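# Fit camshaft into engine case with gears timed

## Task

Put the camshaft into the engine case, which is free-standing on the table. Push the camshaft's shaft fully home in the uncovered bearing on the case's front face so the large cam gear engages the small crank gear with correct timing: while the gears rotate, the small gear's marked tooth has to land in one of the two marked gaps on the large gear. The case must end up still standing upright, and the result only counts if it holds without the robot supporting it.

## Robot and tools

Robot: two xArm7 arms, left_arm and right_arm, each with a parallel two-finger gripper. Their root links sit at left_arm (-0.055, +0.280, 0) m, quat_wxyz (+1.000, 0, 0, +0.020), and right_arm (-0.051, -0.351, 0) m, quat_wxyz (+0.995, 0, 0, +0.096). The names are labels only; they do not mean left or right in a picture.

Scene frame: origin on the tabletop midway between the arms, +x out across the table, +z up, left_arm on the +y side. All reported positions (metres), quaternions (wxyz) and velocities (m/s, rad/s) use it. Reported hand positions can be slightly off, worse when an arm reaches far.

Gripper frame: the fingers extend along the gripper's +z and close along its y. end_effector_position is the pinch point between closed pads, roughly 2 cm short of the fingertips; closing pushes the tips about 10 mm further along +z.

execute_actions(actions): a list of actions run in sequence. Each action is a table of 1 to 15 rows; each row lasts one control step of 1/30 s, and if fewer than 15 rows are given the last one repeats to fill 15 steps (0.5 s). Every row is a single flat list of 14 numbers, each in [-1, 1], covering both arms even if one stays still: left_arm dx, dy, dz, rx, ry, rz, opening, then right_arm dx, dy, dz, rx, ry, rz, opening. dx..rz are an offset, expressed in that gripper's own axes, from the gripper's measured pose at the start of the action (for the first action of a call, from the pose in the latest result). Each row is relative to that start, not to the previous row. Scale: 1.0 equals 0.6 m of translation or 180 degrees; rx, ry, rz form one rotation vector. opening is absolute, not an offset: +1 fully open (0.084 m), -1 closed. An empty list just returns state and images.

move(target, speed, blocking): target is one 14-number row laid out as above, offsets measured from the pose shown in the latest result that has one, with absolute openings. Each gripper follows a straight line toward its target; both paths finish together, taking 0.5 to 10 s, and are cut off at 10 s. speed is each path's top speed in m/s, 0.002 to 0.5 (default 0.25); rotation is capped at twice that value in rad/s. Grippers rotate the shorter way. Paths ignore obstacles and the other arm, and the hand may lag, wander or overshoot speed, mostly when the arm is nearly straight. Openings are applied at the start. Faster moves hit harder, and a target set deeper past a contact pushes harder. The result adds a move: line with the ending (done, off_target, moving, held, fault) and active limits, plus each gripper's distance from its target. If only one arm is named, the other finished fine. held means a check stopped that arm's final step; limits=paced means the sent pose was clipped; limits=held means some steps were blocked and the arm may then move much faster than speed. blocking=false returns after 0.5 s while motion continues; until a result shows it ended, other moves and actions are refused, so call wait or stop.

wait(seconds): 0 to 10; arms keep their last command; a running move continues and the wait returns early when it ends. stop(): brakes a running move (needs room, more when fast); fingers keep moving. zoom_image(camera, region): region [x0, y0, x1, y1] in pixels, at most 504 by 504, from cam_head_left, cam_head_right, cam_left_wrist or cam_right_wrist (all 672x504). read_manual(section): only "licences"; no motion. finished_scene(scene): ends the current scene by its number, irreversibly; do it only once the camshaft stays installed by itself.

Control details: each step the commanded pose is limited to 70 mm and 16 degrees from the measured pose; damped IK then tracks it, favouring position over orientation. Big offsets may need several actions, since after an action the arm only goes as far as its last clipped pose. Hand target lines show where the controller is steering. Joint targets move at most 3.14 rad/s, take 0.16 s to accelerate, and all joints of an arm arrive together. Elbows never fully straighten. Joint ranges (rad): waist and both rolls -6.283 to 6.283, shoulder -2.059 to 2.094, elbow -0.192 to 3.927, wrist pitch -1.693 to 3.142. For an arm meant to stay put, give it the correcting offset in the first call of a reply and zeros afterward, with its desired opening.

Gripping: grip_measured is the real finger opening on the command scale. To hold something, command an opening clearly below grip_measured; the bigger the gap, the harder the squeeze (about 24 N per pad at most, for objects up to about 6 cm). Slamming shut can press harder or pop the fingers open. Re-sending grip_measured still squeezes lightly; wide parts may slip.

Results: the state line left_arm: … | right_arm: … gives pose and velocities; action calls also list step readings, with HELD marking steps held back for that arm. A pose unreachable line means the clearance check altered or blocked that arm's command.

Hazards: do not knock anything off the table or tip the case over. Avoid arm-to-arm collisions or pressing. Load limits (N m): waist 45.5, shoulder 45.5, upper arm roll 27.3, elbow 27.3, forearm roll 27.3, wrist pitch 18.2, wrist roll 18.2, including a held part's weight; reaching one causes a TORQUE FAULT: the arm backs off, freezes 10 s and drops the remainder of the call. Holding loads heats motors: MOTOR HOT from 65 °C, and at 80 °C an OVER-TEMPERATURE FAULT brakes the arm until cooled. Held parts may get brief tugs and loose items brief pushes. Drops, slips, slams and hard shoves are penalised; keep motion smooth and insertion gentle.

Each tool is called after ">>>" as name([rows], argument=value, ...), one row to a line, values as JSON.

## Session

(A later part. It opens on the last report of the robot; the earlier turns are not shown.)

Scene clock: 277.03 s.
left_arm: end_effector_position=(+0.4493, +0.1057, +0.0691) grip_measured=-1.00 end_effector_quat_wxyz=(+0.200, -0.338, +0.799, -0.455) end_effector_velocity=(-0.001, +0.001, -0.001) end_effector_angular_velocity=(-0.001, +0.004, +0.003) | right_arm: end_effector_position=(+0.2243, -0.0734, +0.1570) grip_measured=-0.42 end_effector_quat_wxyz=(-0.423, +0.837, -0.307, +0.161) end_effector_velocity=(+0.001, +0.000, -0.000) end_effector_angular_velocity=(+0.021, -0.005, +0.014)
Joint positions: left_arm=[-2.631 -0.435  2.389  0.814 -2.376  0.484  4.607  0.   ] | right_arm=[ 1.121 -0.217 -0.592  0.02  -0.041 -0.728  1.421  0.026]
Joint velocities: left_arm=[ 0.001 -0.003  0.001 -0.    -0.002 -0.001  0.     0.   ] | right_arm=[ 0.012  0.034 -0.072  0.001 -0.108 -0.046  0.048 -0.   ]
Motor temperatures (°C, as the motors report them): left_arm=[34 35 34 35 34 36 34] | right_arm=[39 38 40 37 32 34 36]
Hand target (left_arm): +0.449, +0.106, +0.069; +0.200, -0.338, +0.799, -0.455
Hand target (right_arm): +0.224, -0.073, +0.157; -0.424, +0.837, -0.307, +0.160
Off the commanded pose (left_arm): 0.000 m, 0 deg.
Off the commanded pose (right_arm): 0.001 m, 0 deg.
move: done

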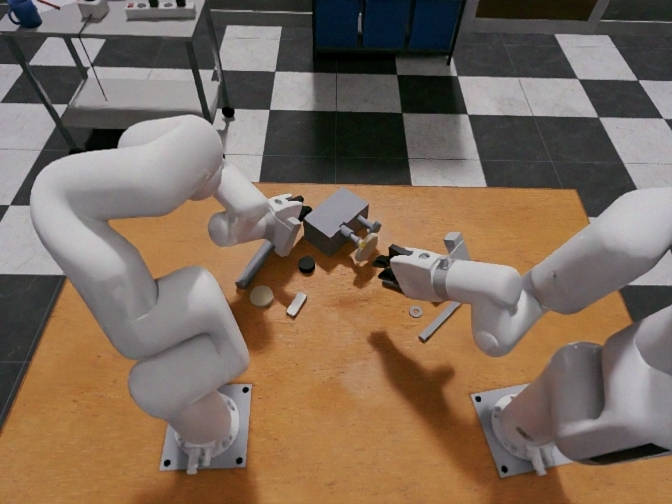

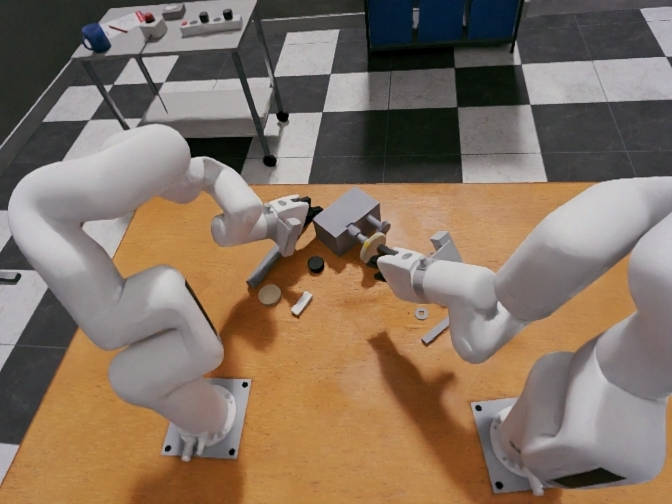

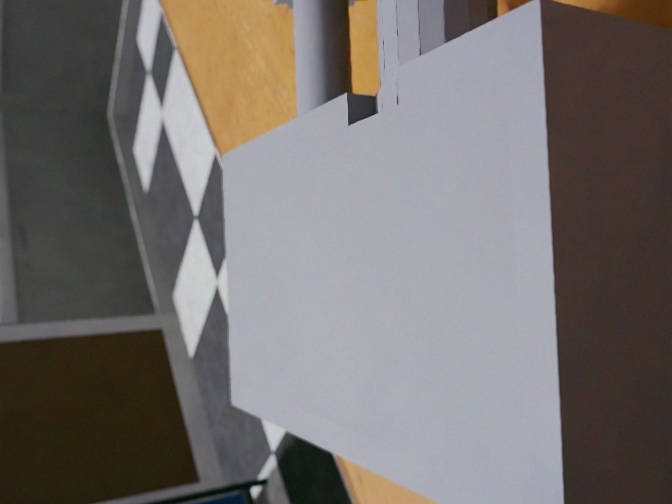

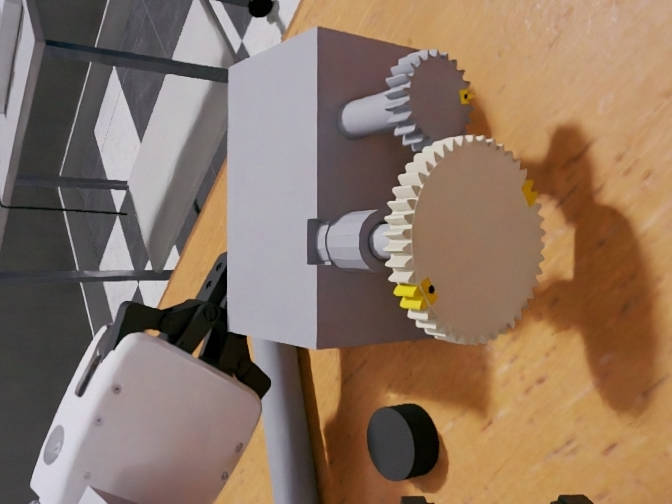

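>>> move(target=[0,0,0,0,0,0,-1,0.13,-0.1,0.1375,-0.3,0,0,-0.4], speed=0.2)

>>> move(target=[0,0,0,0,0,0,-1,0,0,0.1,0,0,0,-0.4], speed=0.08)

>>> move(target=[0,0,0,0,0,0,-1,0,0,0,0,0,0,-1])

>>> move(target=[0,0,0,0,0,0,-1,-0.0057,0,0.0003,0,0.039,0,-1], speed=0.08)

>>> move(target=[0,0,0,0,0,0,-1,0,-0.038,0,0,0,0,-1], speed=0.008)

Scene clock: 290.53 s.
left_arm: end_effector_position=(+0.4493, +0.1057, +0.0691) grip_measured=-1.00 end_effector_quat_wxyz=(+0.200, -0.338, +0.799, -0.455) end_effector_velocity=(-0.000, +0.001, -0.001) end_effector_angular_velocity=(+0.000, +0.002, +0.001) | right_arm: end_effector_position=(+0.3506, -0.0476, +0.1563) grip_measured=-0.42 end_effector_quat_wxyz=(+0.003, +0.938, -0.347, +0.003) end_effector_velocity=(+0.001, +0.000, -0.000) end_effector_angular_velocity=(-0.009, +0.011, +0.001)
Joint positions: left_arm=[-2.631 -0.435  2.389  0.814 -2.376  0.484  4.607  0.   ] | right_arm=[ 0.857  0.198 -0.42   1.127  0.089  0.949  1.294  0.026]
Joint velocities: left_arm=[-0.    -0.001  0.001 -0.     0.    -0.001 -0.001  0.   ] | right_arm=[-0.003  0.015  0.     0.021  0.005  0.021 -0.005 -0.   ]
Motor temperatures (°C, as the motors report them): left_arm=[34 35 34 35 34 36 34] | right_arm=[39 38 40 37 32 34 36]
Hand target (left_arm): +0.449, +0.106, +0.069; +0.200, -0.338, +0.799, -0.455
Hand target (right_arm): +0.351, -0.048, +0.156; +0.003, +0.938, -0.347, +0.003
Off the commanded pose (left_arm): 0.000 m, 0 deg.
Off the commanded pose (right_arm): 0.002 m, 0 deg.
move: done

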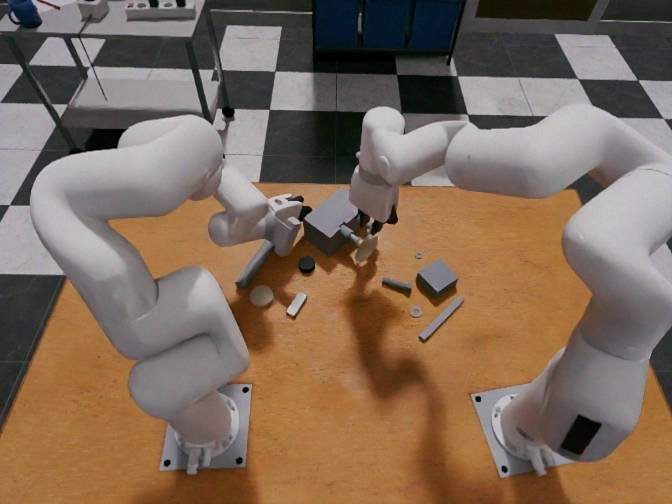

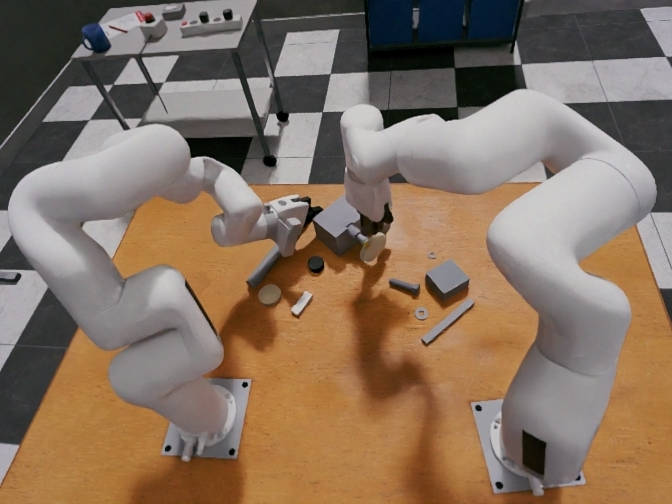

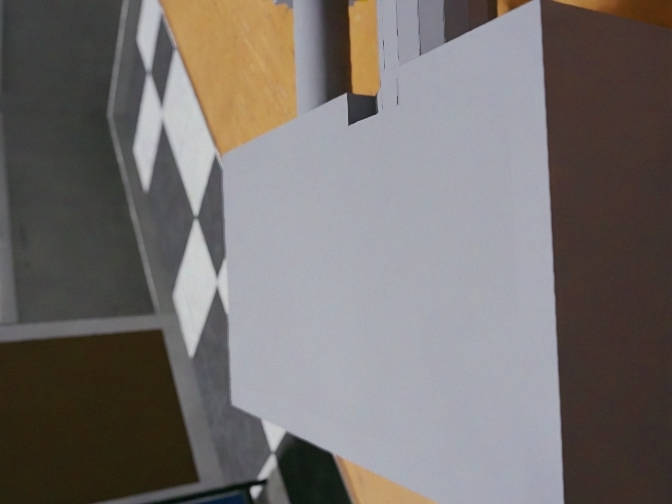

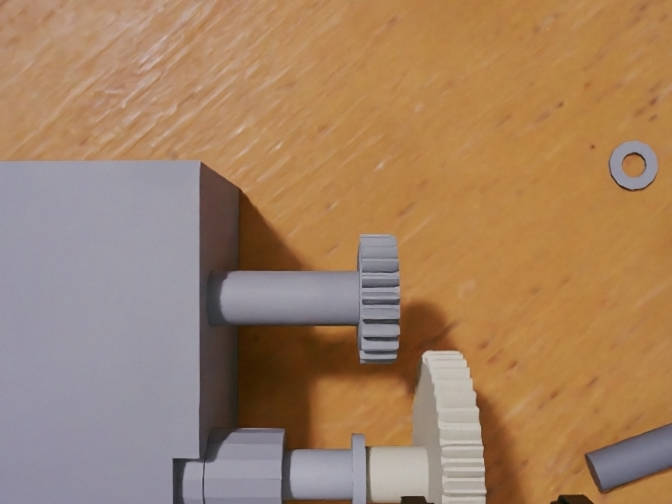

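Scene clock: 291.77 s.
left_arm: end_effector_position=(+0.4493, +0.1057, +0.0691) grip_measured=-1.00 end_effector_quat_wxyz=(+0.200, -0.338, +0.799, -0.455) end_effector_velocity=(+0.000, -0.000, -0.000) end_effector_angular_velocity=(+0.001, -0.000, -0.001) | right_arm: end_effector_position=(+0.3507, -0.0479, +0.0968) grip_measured=-0.42 end_effector_quat_wxyz=(+0.002, +0.938, -0.347, +0.003) end_effector_velocity=(-0.000, +0.000, -0.004) end_effector_angular_velocity=(+0.000, +0.001, -0.000)
Joint positions: left_arm=[-2.631 -0.435  2.389  0.814 -2.376  0.484  4.607  0.   ] | right_arm=[ 0.842  0.296 -0.402  1.064  0.15   0.796  1.251  0.026]
Joint velocities: left_arm=[ 0.    -0.    -0.     0.     0.001 -0.     0.     0.   ] | right_arm=[-0.002  0.008  0.002 -0.001  0.006 -0.007 -0.004 -0.   ]
Motor temperatures (°C, as the motors report them): left_arm=[34 35 34 35 34 36 34] | right_arm=[39 38 40 37 32 34 36]
Hand target (left_arm): +0.449, +0.106, +0.069; +0.200, -0.338, +0.799, -0.455
Hand target (right_arm): +0.351, -0.048, +0.096; +0.003, +0.938, -0.347, +0.003
Off the commanded pose (left_arm): 0.000 m, 0 deg.
Off the commanded pose (right_arm): 0.001 m, 0 deg.
move: done

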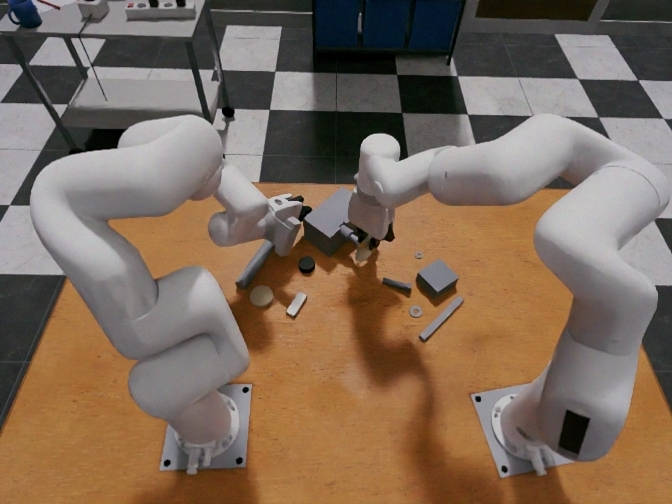

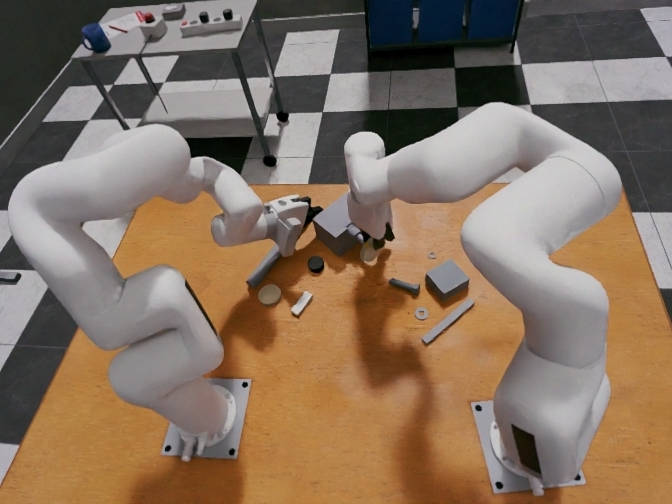

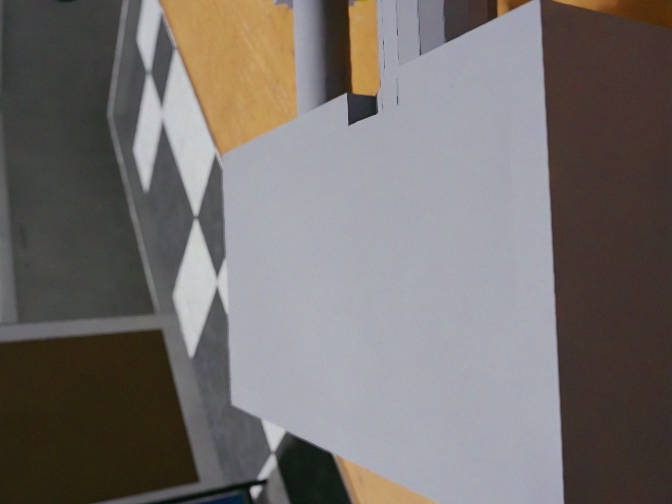

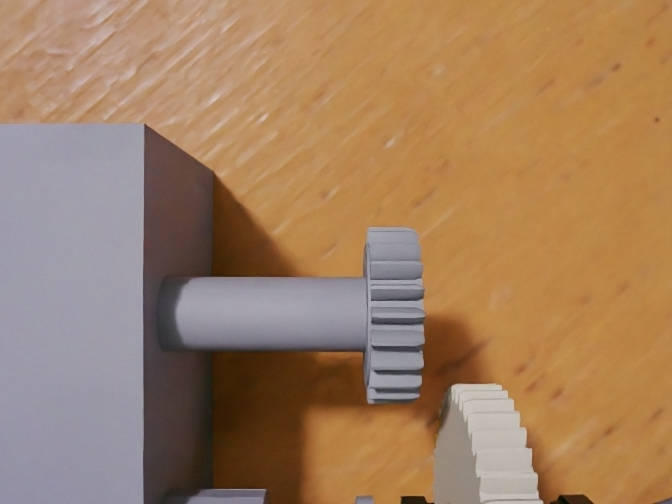

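Scene clock: 292.27 s.
left_arm: end_effector_position=(+0.4493, +0.1057, +0.0691) grip_measured=-1.00 end_effector_quat_wxyz=(+0.200, -0.338, +0.799, -0.455) end_effector_velocity=(+0.000, -0.001, +0.000) end_effector_angular_velocity=(-0.000, -0.001, -0.001) | right_arm: end_effector_position=(+0.3508, -0.0480, +0.0969) grip_measured=-0.73 end_effector_quat_wxyz=(+0.002, +0.938, -0.347, +0.003) end_effector_velocity=(-0.000, +0.000, -0.000) end_effector_angular_velocity=(-0.001, +0.001, +0.001)
Joint positions: left_arm=[-2.631 -0.435  2.389  0.814 -2.376  0.484  4.607  0.   ] | right_arm=[ 0.842  0.296 -0.403  1.064  0.15   0.796  1.251  0.012]
Joint velocities: left_arm=[-0.     0.    -0.     0.     0.     0.001  0.     0.   ] | right_arm=[ 0.001  0.    -0.    -0.    -0.     0.001 -0.    -0.   ]
Motor temperatures (°C, as the motors report them): left_arm=[34 35 33 35 34 36 34] | right_arm=[39 38 40 37 32 34 36]
Hand target (left_arm): +0.449, +0.106, +0.069; +0.200, -0.338, +0.799, -0.455
Hand target (right_arm): +0.351, -0.048, +0.097; +0.002, +0.938, -0.347, +0.003
Off the commanded pose (left_arm): 0.000 m, 0 deg.
Off the commanded pose (right_arm): 0.000 m, 0 deg.
move: done

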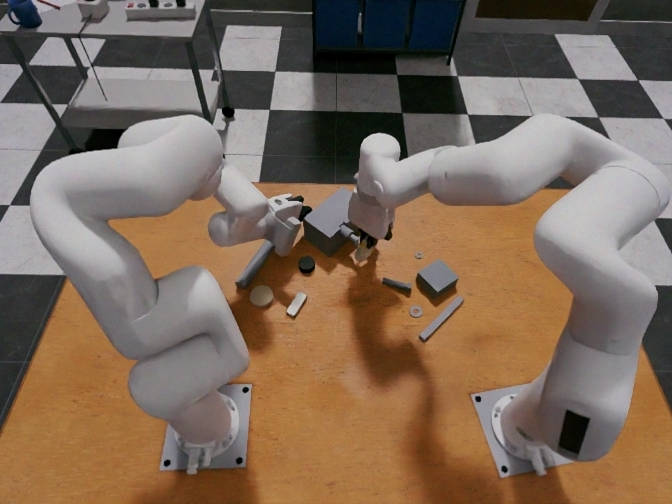

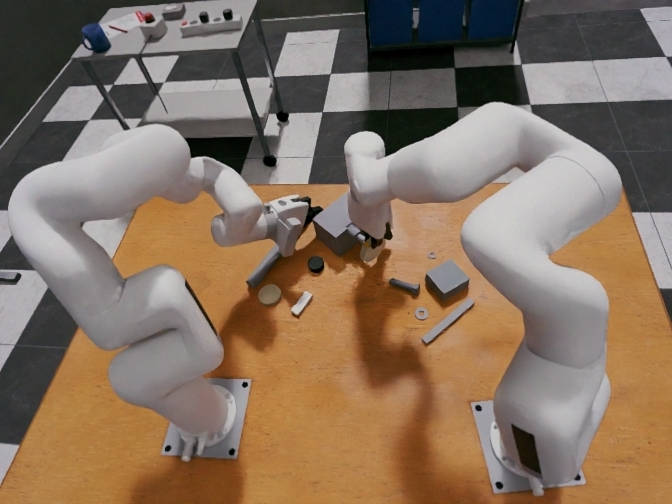

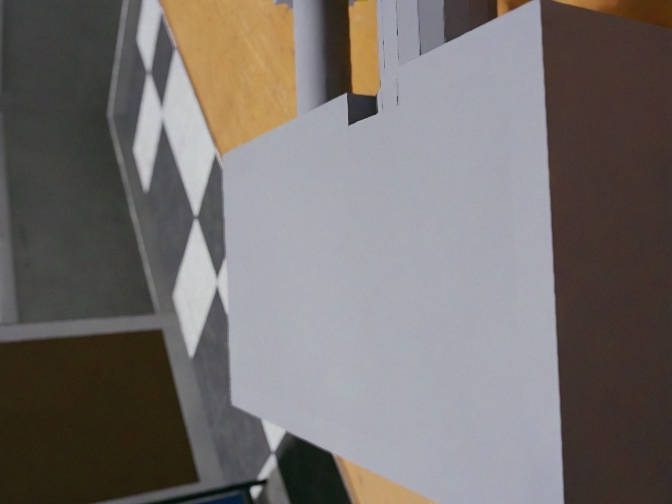

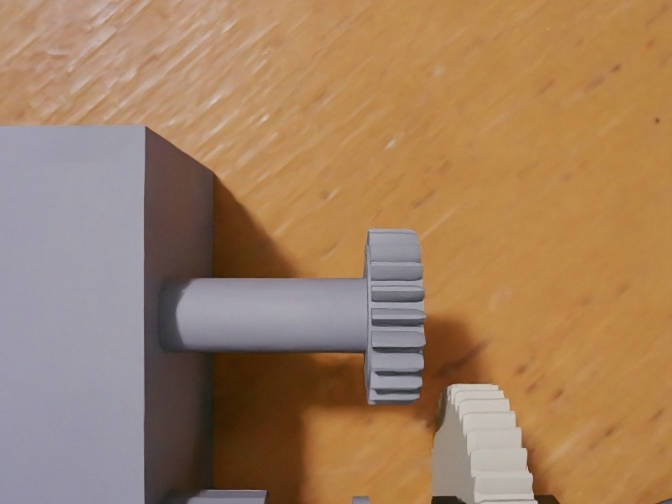

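Scene clock: 293.43 s.
left_arm: end_effector_position=(+0.4493, +0.1057, +0.0691) grip_measured=-1.00 end_effector_quat_wxyz=(+0.200, -0.338, +0.799, -0.455) end_effector_velocity=(+0.000, +0.000, +0.000) end_effector_angular_velocity=(+0.001, -0.001, -0.000) | right_arm: end_effector_position=(+0.3481, -0.0452, +0.0969) grip_measured=-0.73 end_effector_quat_wxyz=(+0.023, +0.936, -0.345, +0.060) end_effector_velocity=(+0.003, -0.003, -0.001) end_effector_angular_velocity=(-0.012, -0.013, -0.005)
Joint positions: left_arm=[-2.631 -0.435  2.389  0.814 -2.376  0.484  4.607  0.   ] | right_arm=[ 0.929  0.288 -0.44   1.035 -0.008  0.754  1.412  0.012]
Joint velocities: left_arm=[-0.     0.001  0.001 -0.     0.001  0.    -0.     0.   ] | right_arm=[ 0.006  0.003 -0.009 -0.002 -0.02  -0.006  0.018 -0.   ]
Motor temperatures (°C, as the motors report them): left_arm=[34 35 33 35 34 36 34] | right_arm=[39 38 40 37 32 34 36]
Hand target (left_arm): +0.449, +0.106, +0.069; +0.200, -0.338, +0.799, -0.455
Hand target (right_arm): +0.348, -0.046, +0.097; +0.024, +0.936, -0.346, +0.061
Off the commanded pose (left_arm): 0.000 m, 0 deg.
Off the commanded pose (right_arm): 0.001 m, 0 deg.
move: done

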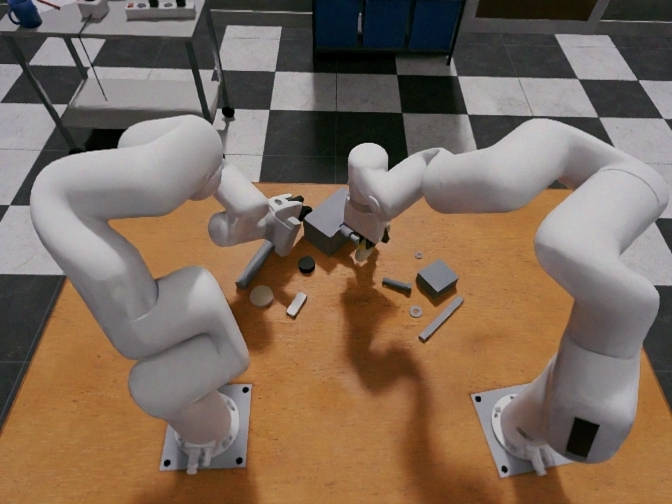

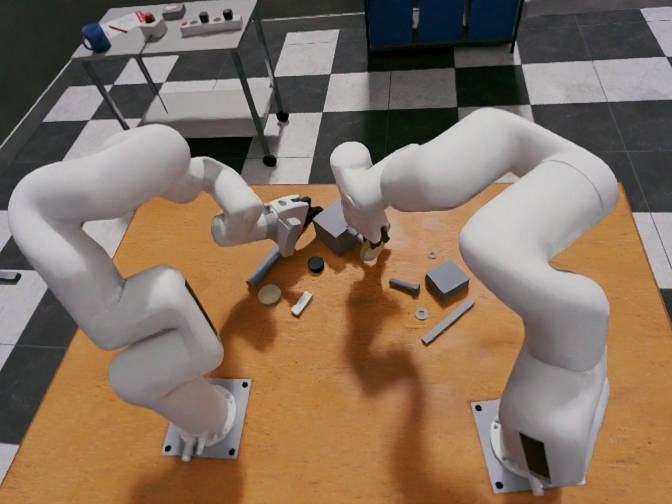

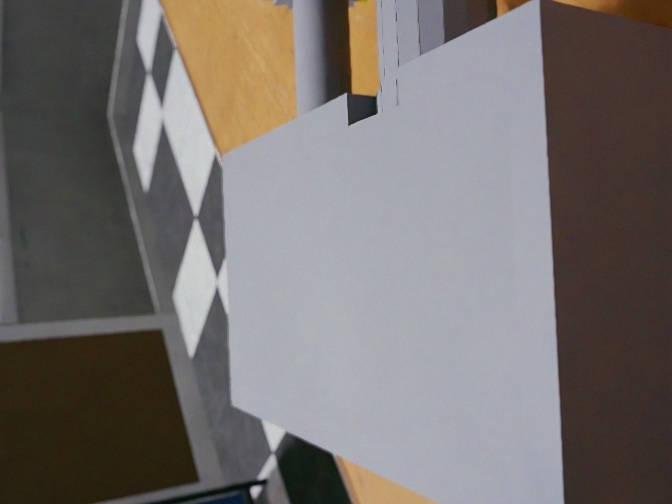

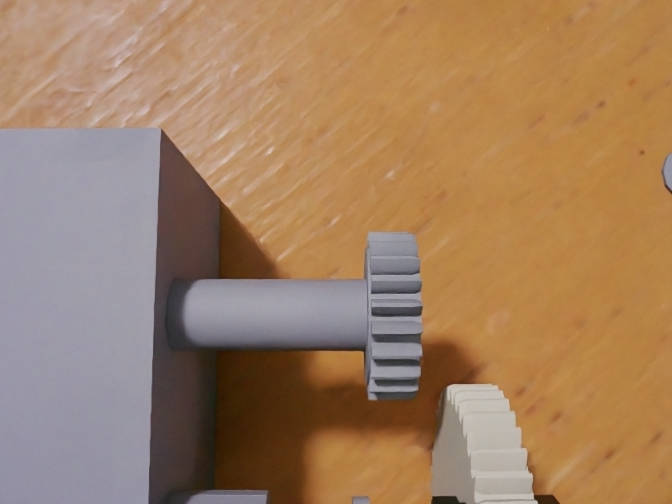

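Scene clock: 296.50 s.
left_arm: end_effector_position=(+0.4498, +0.1066, +0.0692) grip_measured=-1.00 end_effector_quat_wxyz=(+0.201, -0.339, +0.799, -0.455) end_effector_velocity=(-0.003, -0.002, -0.001) end_effector_angular_velocity=(+0.001, +0.003, -0.006) | right_arm: end_effector_position=(+0.3631, -0.0287, +0.0969) grip_measured=-0.73 end_effector_quat_wxyz=(+0.023, +0.936, -0.346, +0.060) end_effector_velocity=(+0.002, +0.009, +0.002) end_effector_angular_velocity=(+0.015, -0.008, +0.006)
Joint positions: left_arm=[-2.632 -0.434  2.391  0.814 -2.376  0.484  4.607  0.   ] | right_arm=[ 0.914  0.355 -0.427  1.128  0.025  0.784  1.396  0.012]
Joint velocities: left_arm=[-0.002  0.001 -0.002 -0.006  0.001  0.    -0.     0.   ] | right_arm=[-0.     0.007  0.009  0.015  0.008 -0.007 -0.001 -0.   ]
Motor temperatures (°C, as the motors report them): left_arm=[34 35 34 35 34 36 34] | right_arm=[39 38 40 37 32 34 36]
Hand target (left_arm): +0.449, +0.106, +0.069; +0.200, -0.338, +0.799, -0.455
Hand target (right_arm): +0.363, -0.028, +0.097; +0.023, +0.936, -0.346, +0.060
Off the commanded pose (left_arm): 0.001 m, 0 deg.
Off the commanded pose (right_arm): 0.001 m, 0 deg.
move: done

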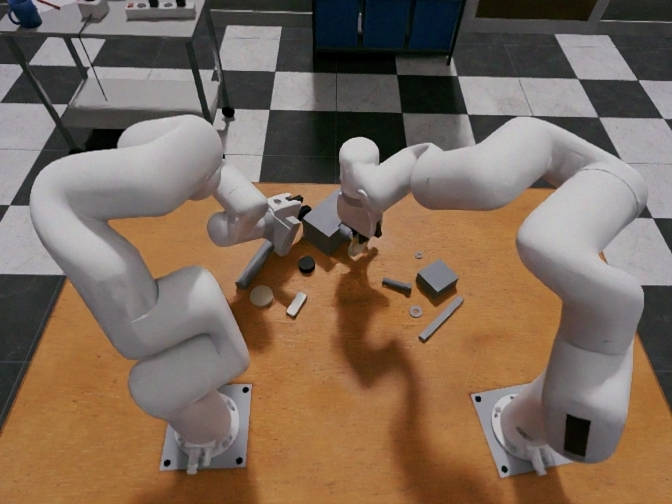

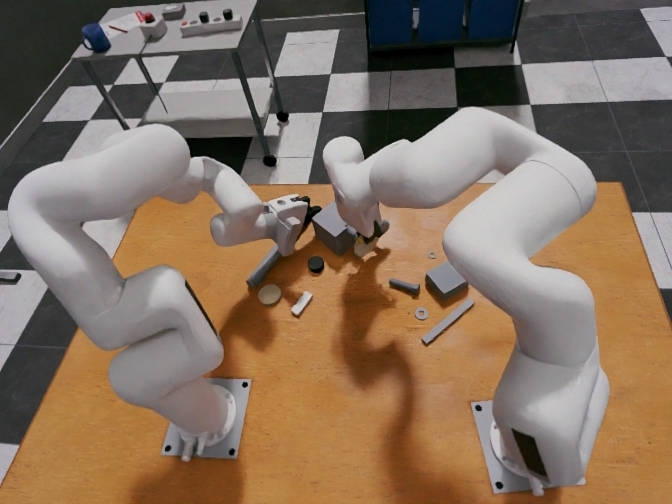

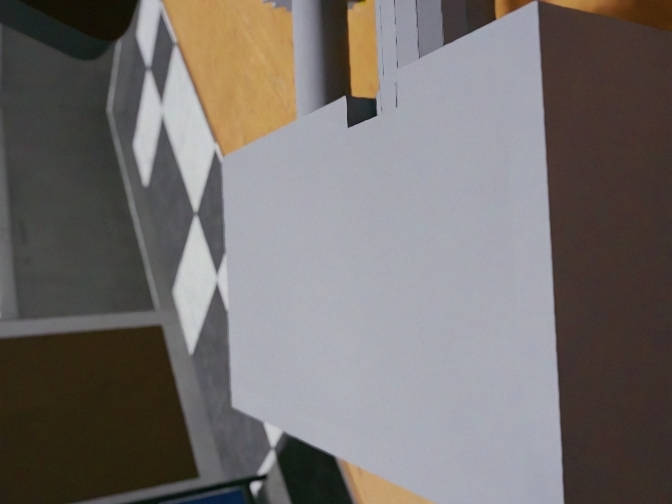

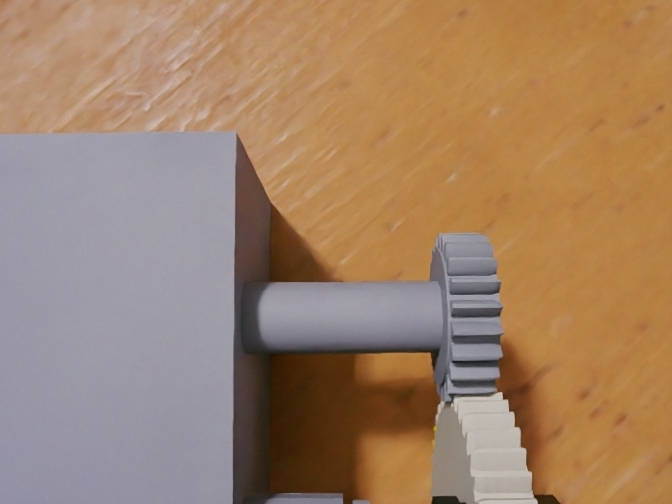

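Meshed; push a little more, then inspect.

>>> move(target=[0,0,0,0,0,0,-1,0,-0.006,0,0,0,0,-1], speed=0.008)

>>> move(target=[0,0,0,0,0,0,-1,0,0,0,0,0,0,-0.4])

>>> move(target=[0,0,0,0,0,0,-1,0,0,-0.1,0,0,0,-0.4], speed=0.1)

>>> move(target=[0,0,0,0,0,0,-1,-0.13,0.17,0,0.3,0,0,-0.4], speed=0.2)

>>> zoom_image(camera="cam_right_wrist", region=[360,20,600,260])

Scene clock: 307.93 s.
left_arm: end_effector_position=(+0.4502, +0.1071, +0.0692) grip_measured=-1.00 end_effector_quat_wxyz=(+0.201, -0.339, +0.799, -0.454) end_effector_velocity=(+0.001, +0.003, +0.000) end_effector_angular_velocity=(+0.004, -0.002, +0.003) | right_arm: end_effector_position=(+0.3652, -0.0266, +0.0969) grip_measured=-0.73 end_effector_quat_wxyz=(+0.024, +0.936, -0.346, +0.060) end_effector_velocity=(+0.002, +0.003, +0.000) end_effector_angular_velocity=(+0.003, -0.002, -0.000)
Joint positions: left_arm=[-2.631 -0.434  2.392  0.815 -2.376  0.484  4.607  0.   ] | right_arm=[ 0.912  0.364 -0.425  1.142  0.029  0.79   1.393  0.012]
Joint velocities: left_arm=[ 0.002  0.003  0.002 -0.     0.001 -0.001  0.001  0.   ] | right_arm=[-0.001  0.008  0.002  0.011  0.004  0.    -0.001  0.   ]
Motor temperatures (°C, as the motors report them): left_arm=[34 35 34 35 34 36 34] | right_arm=[39 38 40 37 32 34 36]
Hand target (left_arm): +0.450, +0.107, +0.069; +0.201, -0.339, +0.799, -0.455
Hand target (right_arm): +0.365, -0.026, +0.097; +0.023, +0.936, -0.346, +0.060
Off the commanded pose (left_arm): 0.001 m, 0 deg.
Off the commanded pose (right_arm): 0.001 m, 0 deg.
move: done

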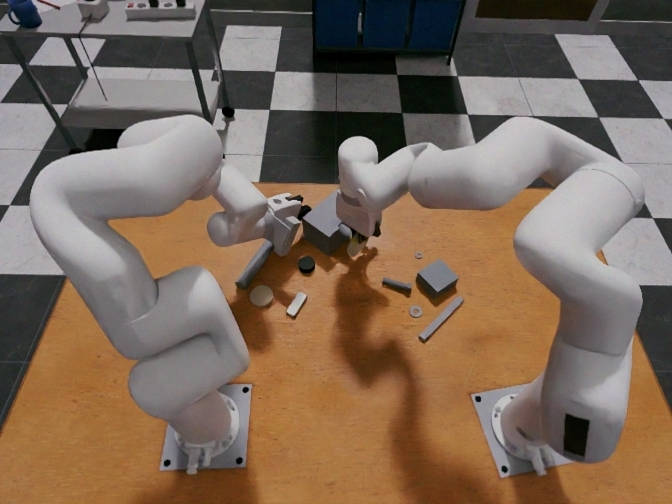

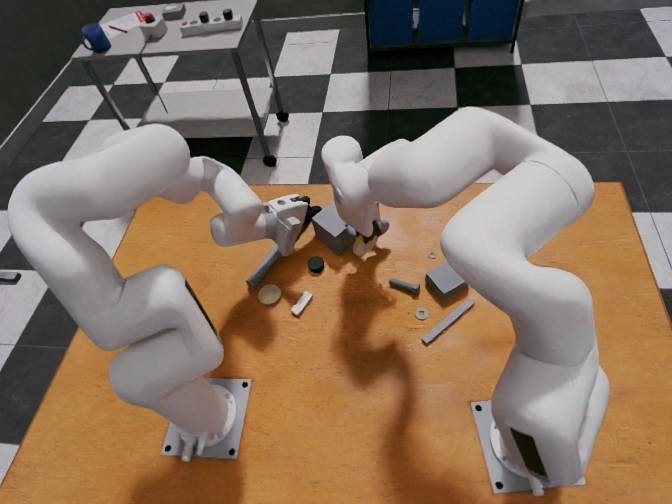

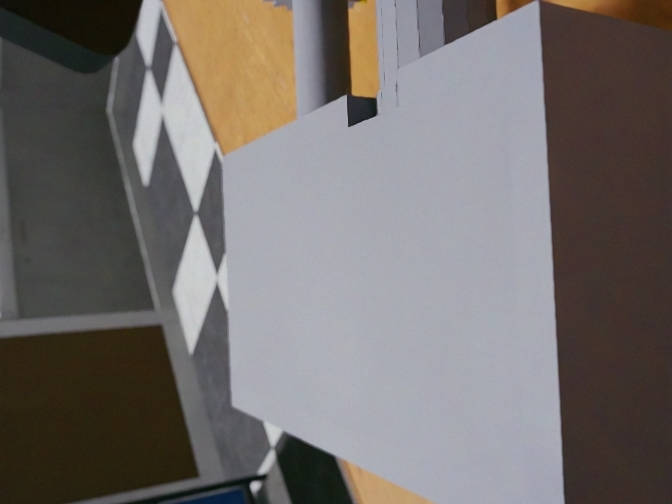

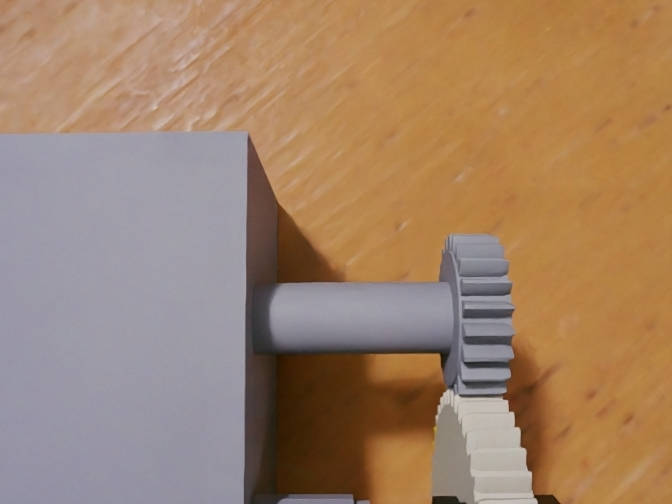

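Scene clock: 308.47 s.
left_arm: end_effector_position=(+0.4485, +0.1042, +0.0689) grip_measured=-1.00 end_effector_quat_wxyz=(+0.199, -0.337, +0.800, -0.455) end_effector_velocity=(-0.000, +0.003, -0.002) end_effector_angular_velocity=(+0.003, +0.004, +0.005) | right_arm: end_effector_position=(+0.3653, -0.0256, +0.0971) grip_measured=-0.42 end_effector_quat_wxyz=(+0.023, +0.936, -0.345, +0.060) end_effector_velocity=(+0.001, -0.007, +0.000) end_effector_angular_velocity=(-0.006, +0.004, -0.011)
Joint positions: left_arm=[-2.633 -0.435  2.388  0.813 -2.376  0.485  4.607  0.   ] | right_arm=[ 0.912  0.365 -0.424  1.143  0.028  0.789  1.394  0.026]
Joint velocities: left_arm=[ 0.003 -0.002  0.003 -0.    -0.    -0.004  0.001  0.   ] | right_arm=[-0.004 -0.005 -0.006 -0.005 -0.002  0.007  0.     0.   ]
Motor temperatures (°C, as the motors report them): left_arm=[34 35 34 35 34 36 34] | right_arm=[39 38 40 37 32 34 36]
Hand target (left_arm): +0.450, +0.107, +0.069; +0.201, -0.339, +0.799, -0.454
Hand target (right_arm): +0.365, -0.027, +0.097; +0.024, +0.936, -0.346, +0.060
Off the commanded pose (left_arm): 0.003 m, 0 deg.
Off the commanded pose (right_arm): 0.001 m, 0 deg.
move: done

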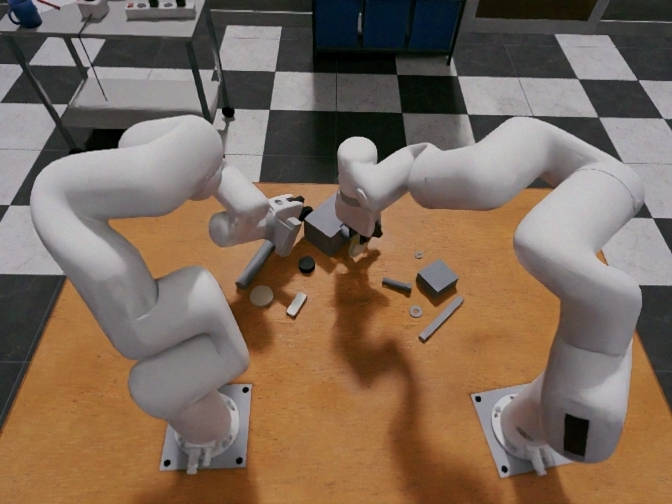

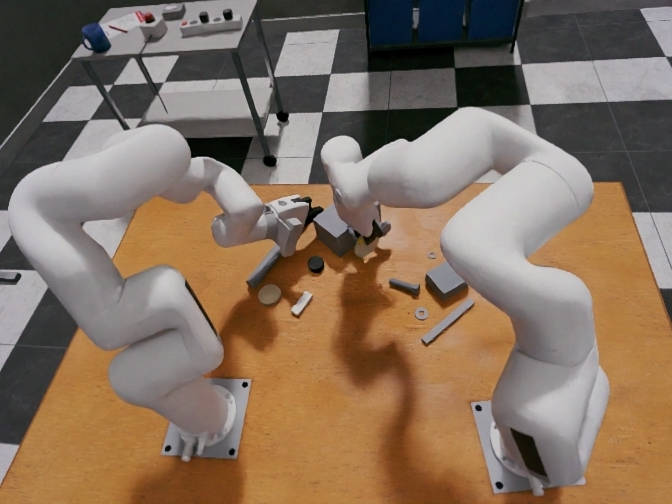

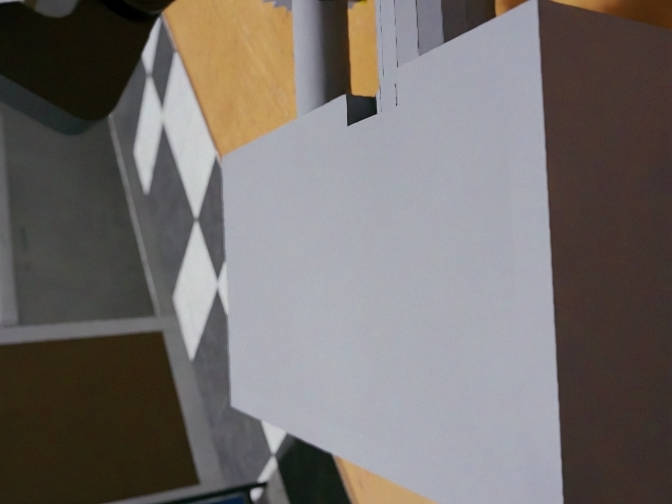

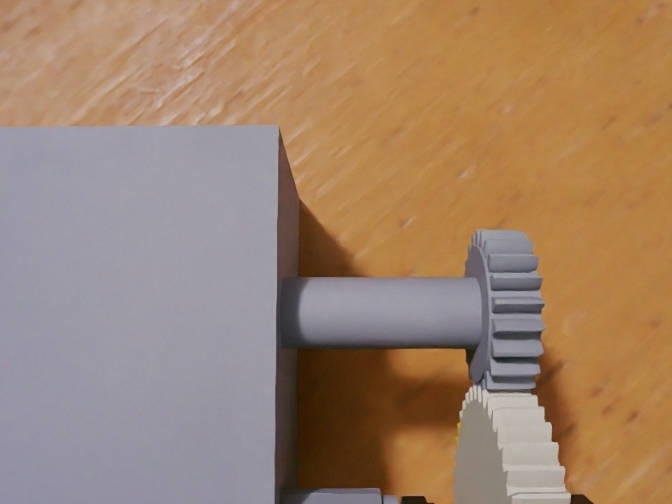

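Scene clock: 309.60 s.
left_arm: end_effector_position=(+0.4485, +0.1042, +0.0689) grip_measured=-1.00 end_effector_quat_wxyz=(+0.199, -0.337, +0.800, -0.455) end_effector_velocity=(-0.000, +0.000, -0.000) end_effector_angular_velocity=(-0.000, +0.001, +0.001) | right_arm: end_effector_position=(+0.3596, -0.0207, +0.1561) grip_measured=-0.42 end_effector_quat_wxyz=(+0.023, +0.936, -0.345, +0.060) end_effector_velocity=(-0.000, +0.001, +0.003) end_effector_angular_velocity=(-0.000, -0.001, +0.001)
Joint positions: left_arm=[-2.633 -0.435  2.388  0.813 -2.376  0.485  4.607  0.   ] | right_arm=[ 0.94   0.267 -0.439  1.2   -0.019  0.939  1.427  0.026]
Joint velocities: left_arm=[ 0.    -0.001  0.001 -0.     0.    -0.    -0.001  0.   ] | right_arm=[ 0.002 -0.003 -0.001  0.005 -0.002  0.008  0.001  0.   ]
Motor temperatures (°C, as the motors report them): left_arm=[34 35 34 35 34 36 34] | right_arm=[39 38 40 37 32 34 36]
Hand target (left_arm): +0.449, +0.104, +0.069; +0.199, -0.337, +0.800, -0.455
Hand target (right_arm): +0.360, -0.021, +0.157; +0.023, +0.936, -0.345, +0.060
Off the commanded pose (left_arm): 0.000 m, 0 deg.
Off the commanded pose (right_arm): 0.001 m, 0 deg.
move: done

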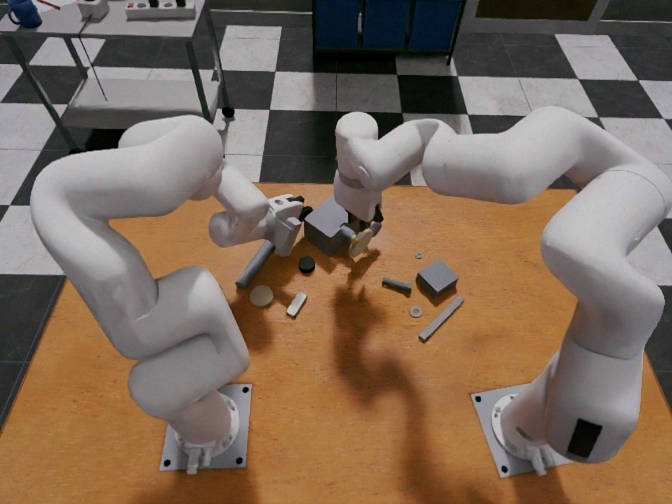

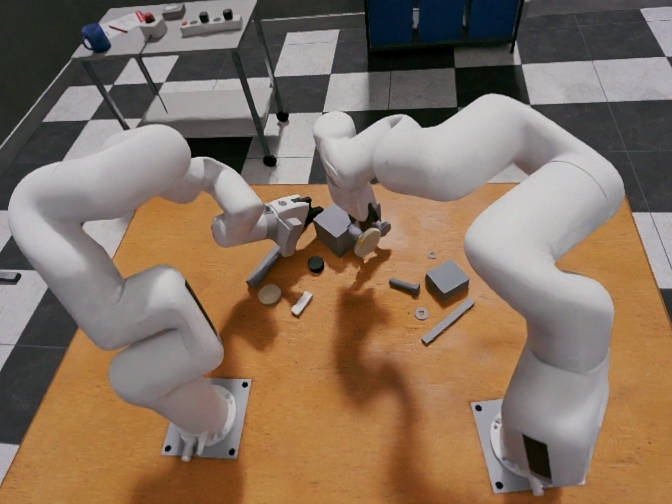

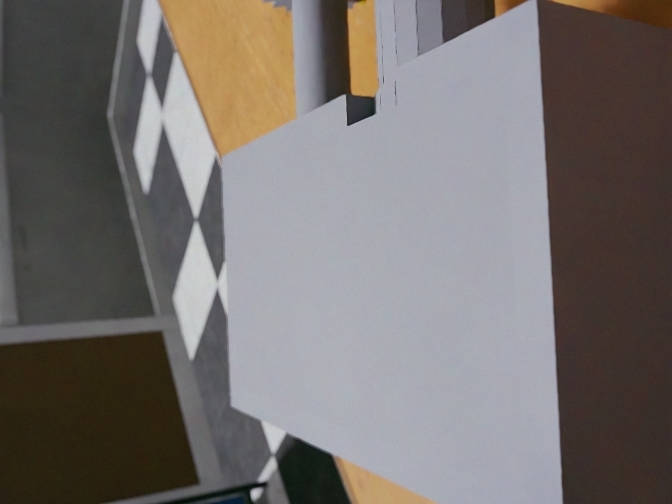

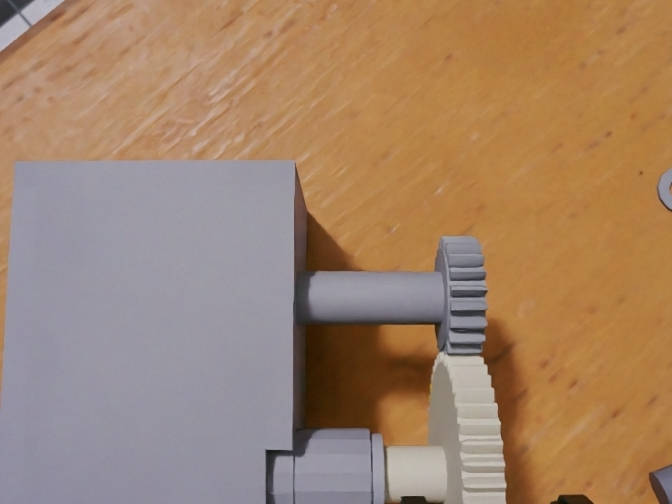

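Scene clock: 313.20 s.
left_arm: end_effector_position=(+0.4485, +0.1042, +0.0689) grip_measured=-1.00 end_effector_quat_wxyz=(+0.199, -0.337, +0.800, -0.455) end_effector_velocity=(+0.000, +0.000, -0.000) end_effector_angular_velocity=(-0.000, +0.000, +0.001) | right_arm: end_effector_position=(+0.2335, -0.0473, +0.1469) grip_measured=-0.42 end_effector_quat_wxyz=(-0.405, +0.845, -0.280, +0.210) end_effector_velocity=(-0.000, +0.001, -0.001) end_effector_angular_velocity=(-0.004, -0.009, -0.013)
Joint positions: left_arm=[-2.633 -0.435  2.388  0.813 -2.376  0.485  4.607  0.   ] | right_arm=[ 0.634 -0.024  0.07   0.111  0.138 -0.813  1.393  0.026]
Joint velocities: left_arm=[ 0.    -0.001  0.     0.    -0.     0.     0.001  0.   ] | right_arm=[ 0.016  0.016  0.019  0.004  0.061 -0.016 -0.02  -0.   ]
Motor temperatures (°C, as the motors report them): left_arm=[34 35 34 35 34 36 34] | right_arm=[39 38 40 37 32 34 36]
Hand target (left_arm): +0.449, +0.104, +0.069; +0.199, -0.337, +0.800, -0.455
Hand target (right_arm): +0.233, -0.047, +0.147; -0.405, +0.845, -0.281, +0.210
Off the commanded pose (left_arm): 0.000 m, 0 deg.
Off the commanded pose (right_arm): 0.001 m, 0 deg.
move: done

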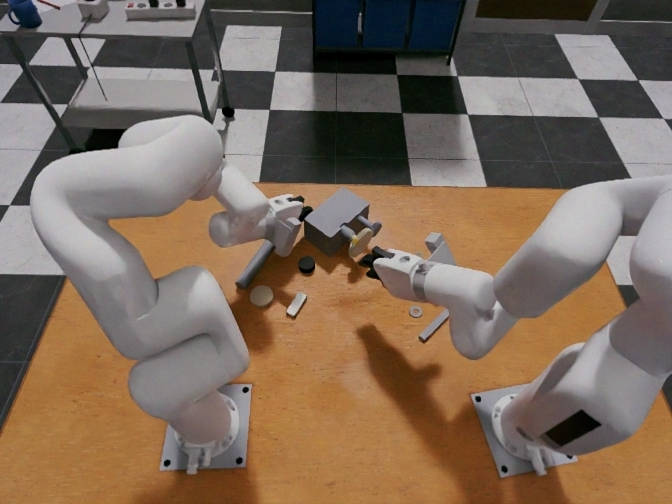

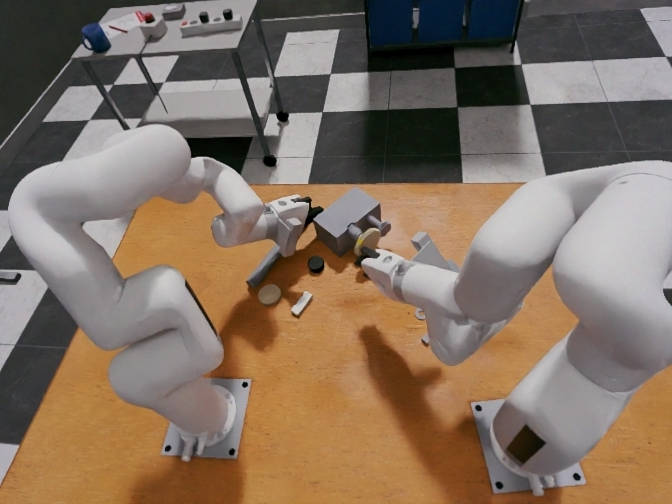

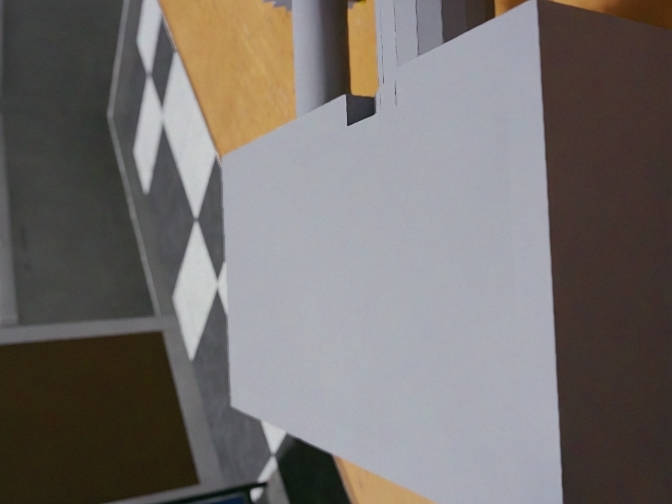

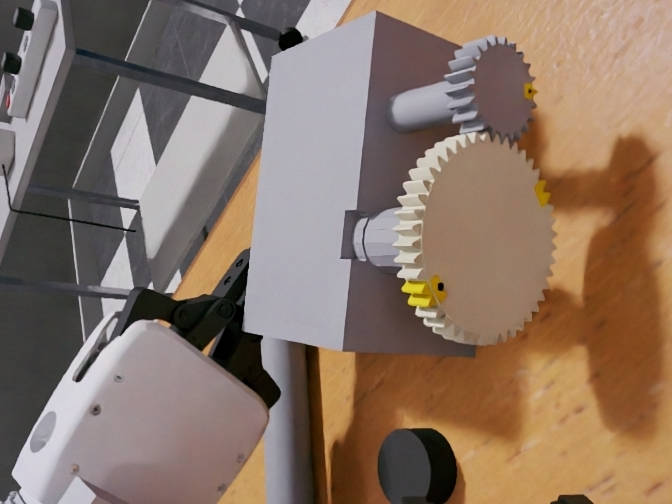

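Region (360, 20, 600, 260) of cam_right_wrist's 672x504 image, scaled by 2.100, with more detail than that image has.

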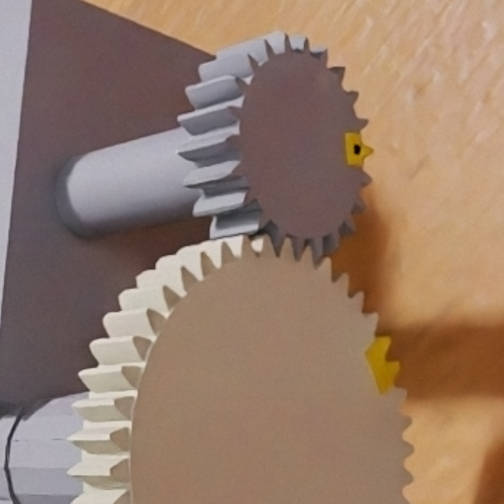

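>>> zoom_image(camera="cam_right_wrist", region=[460,80,590,210])

Region (460, 80, 590, 210) of cam_right_wrist's 672x504 image, scaled by 3.877, with more detail than that image has.

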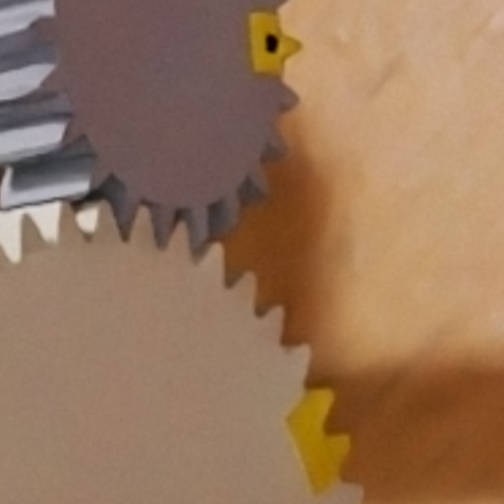

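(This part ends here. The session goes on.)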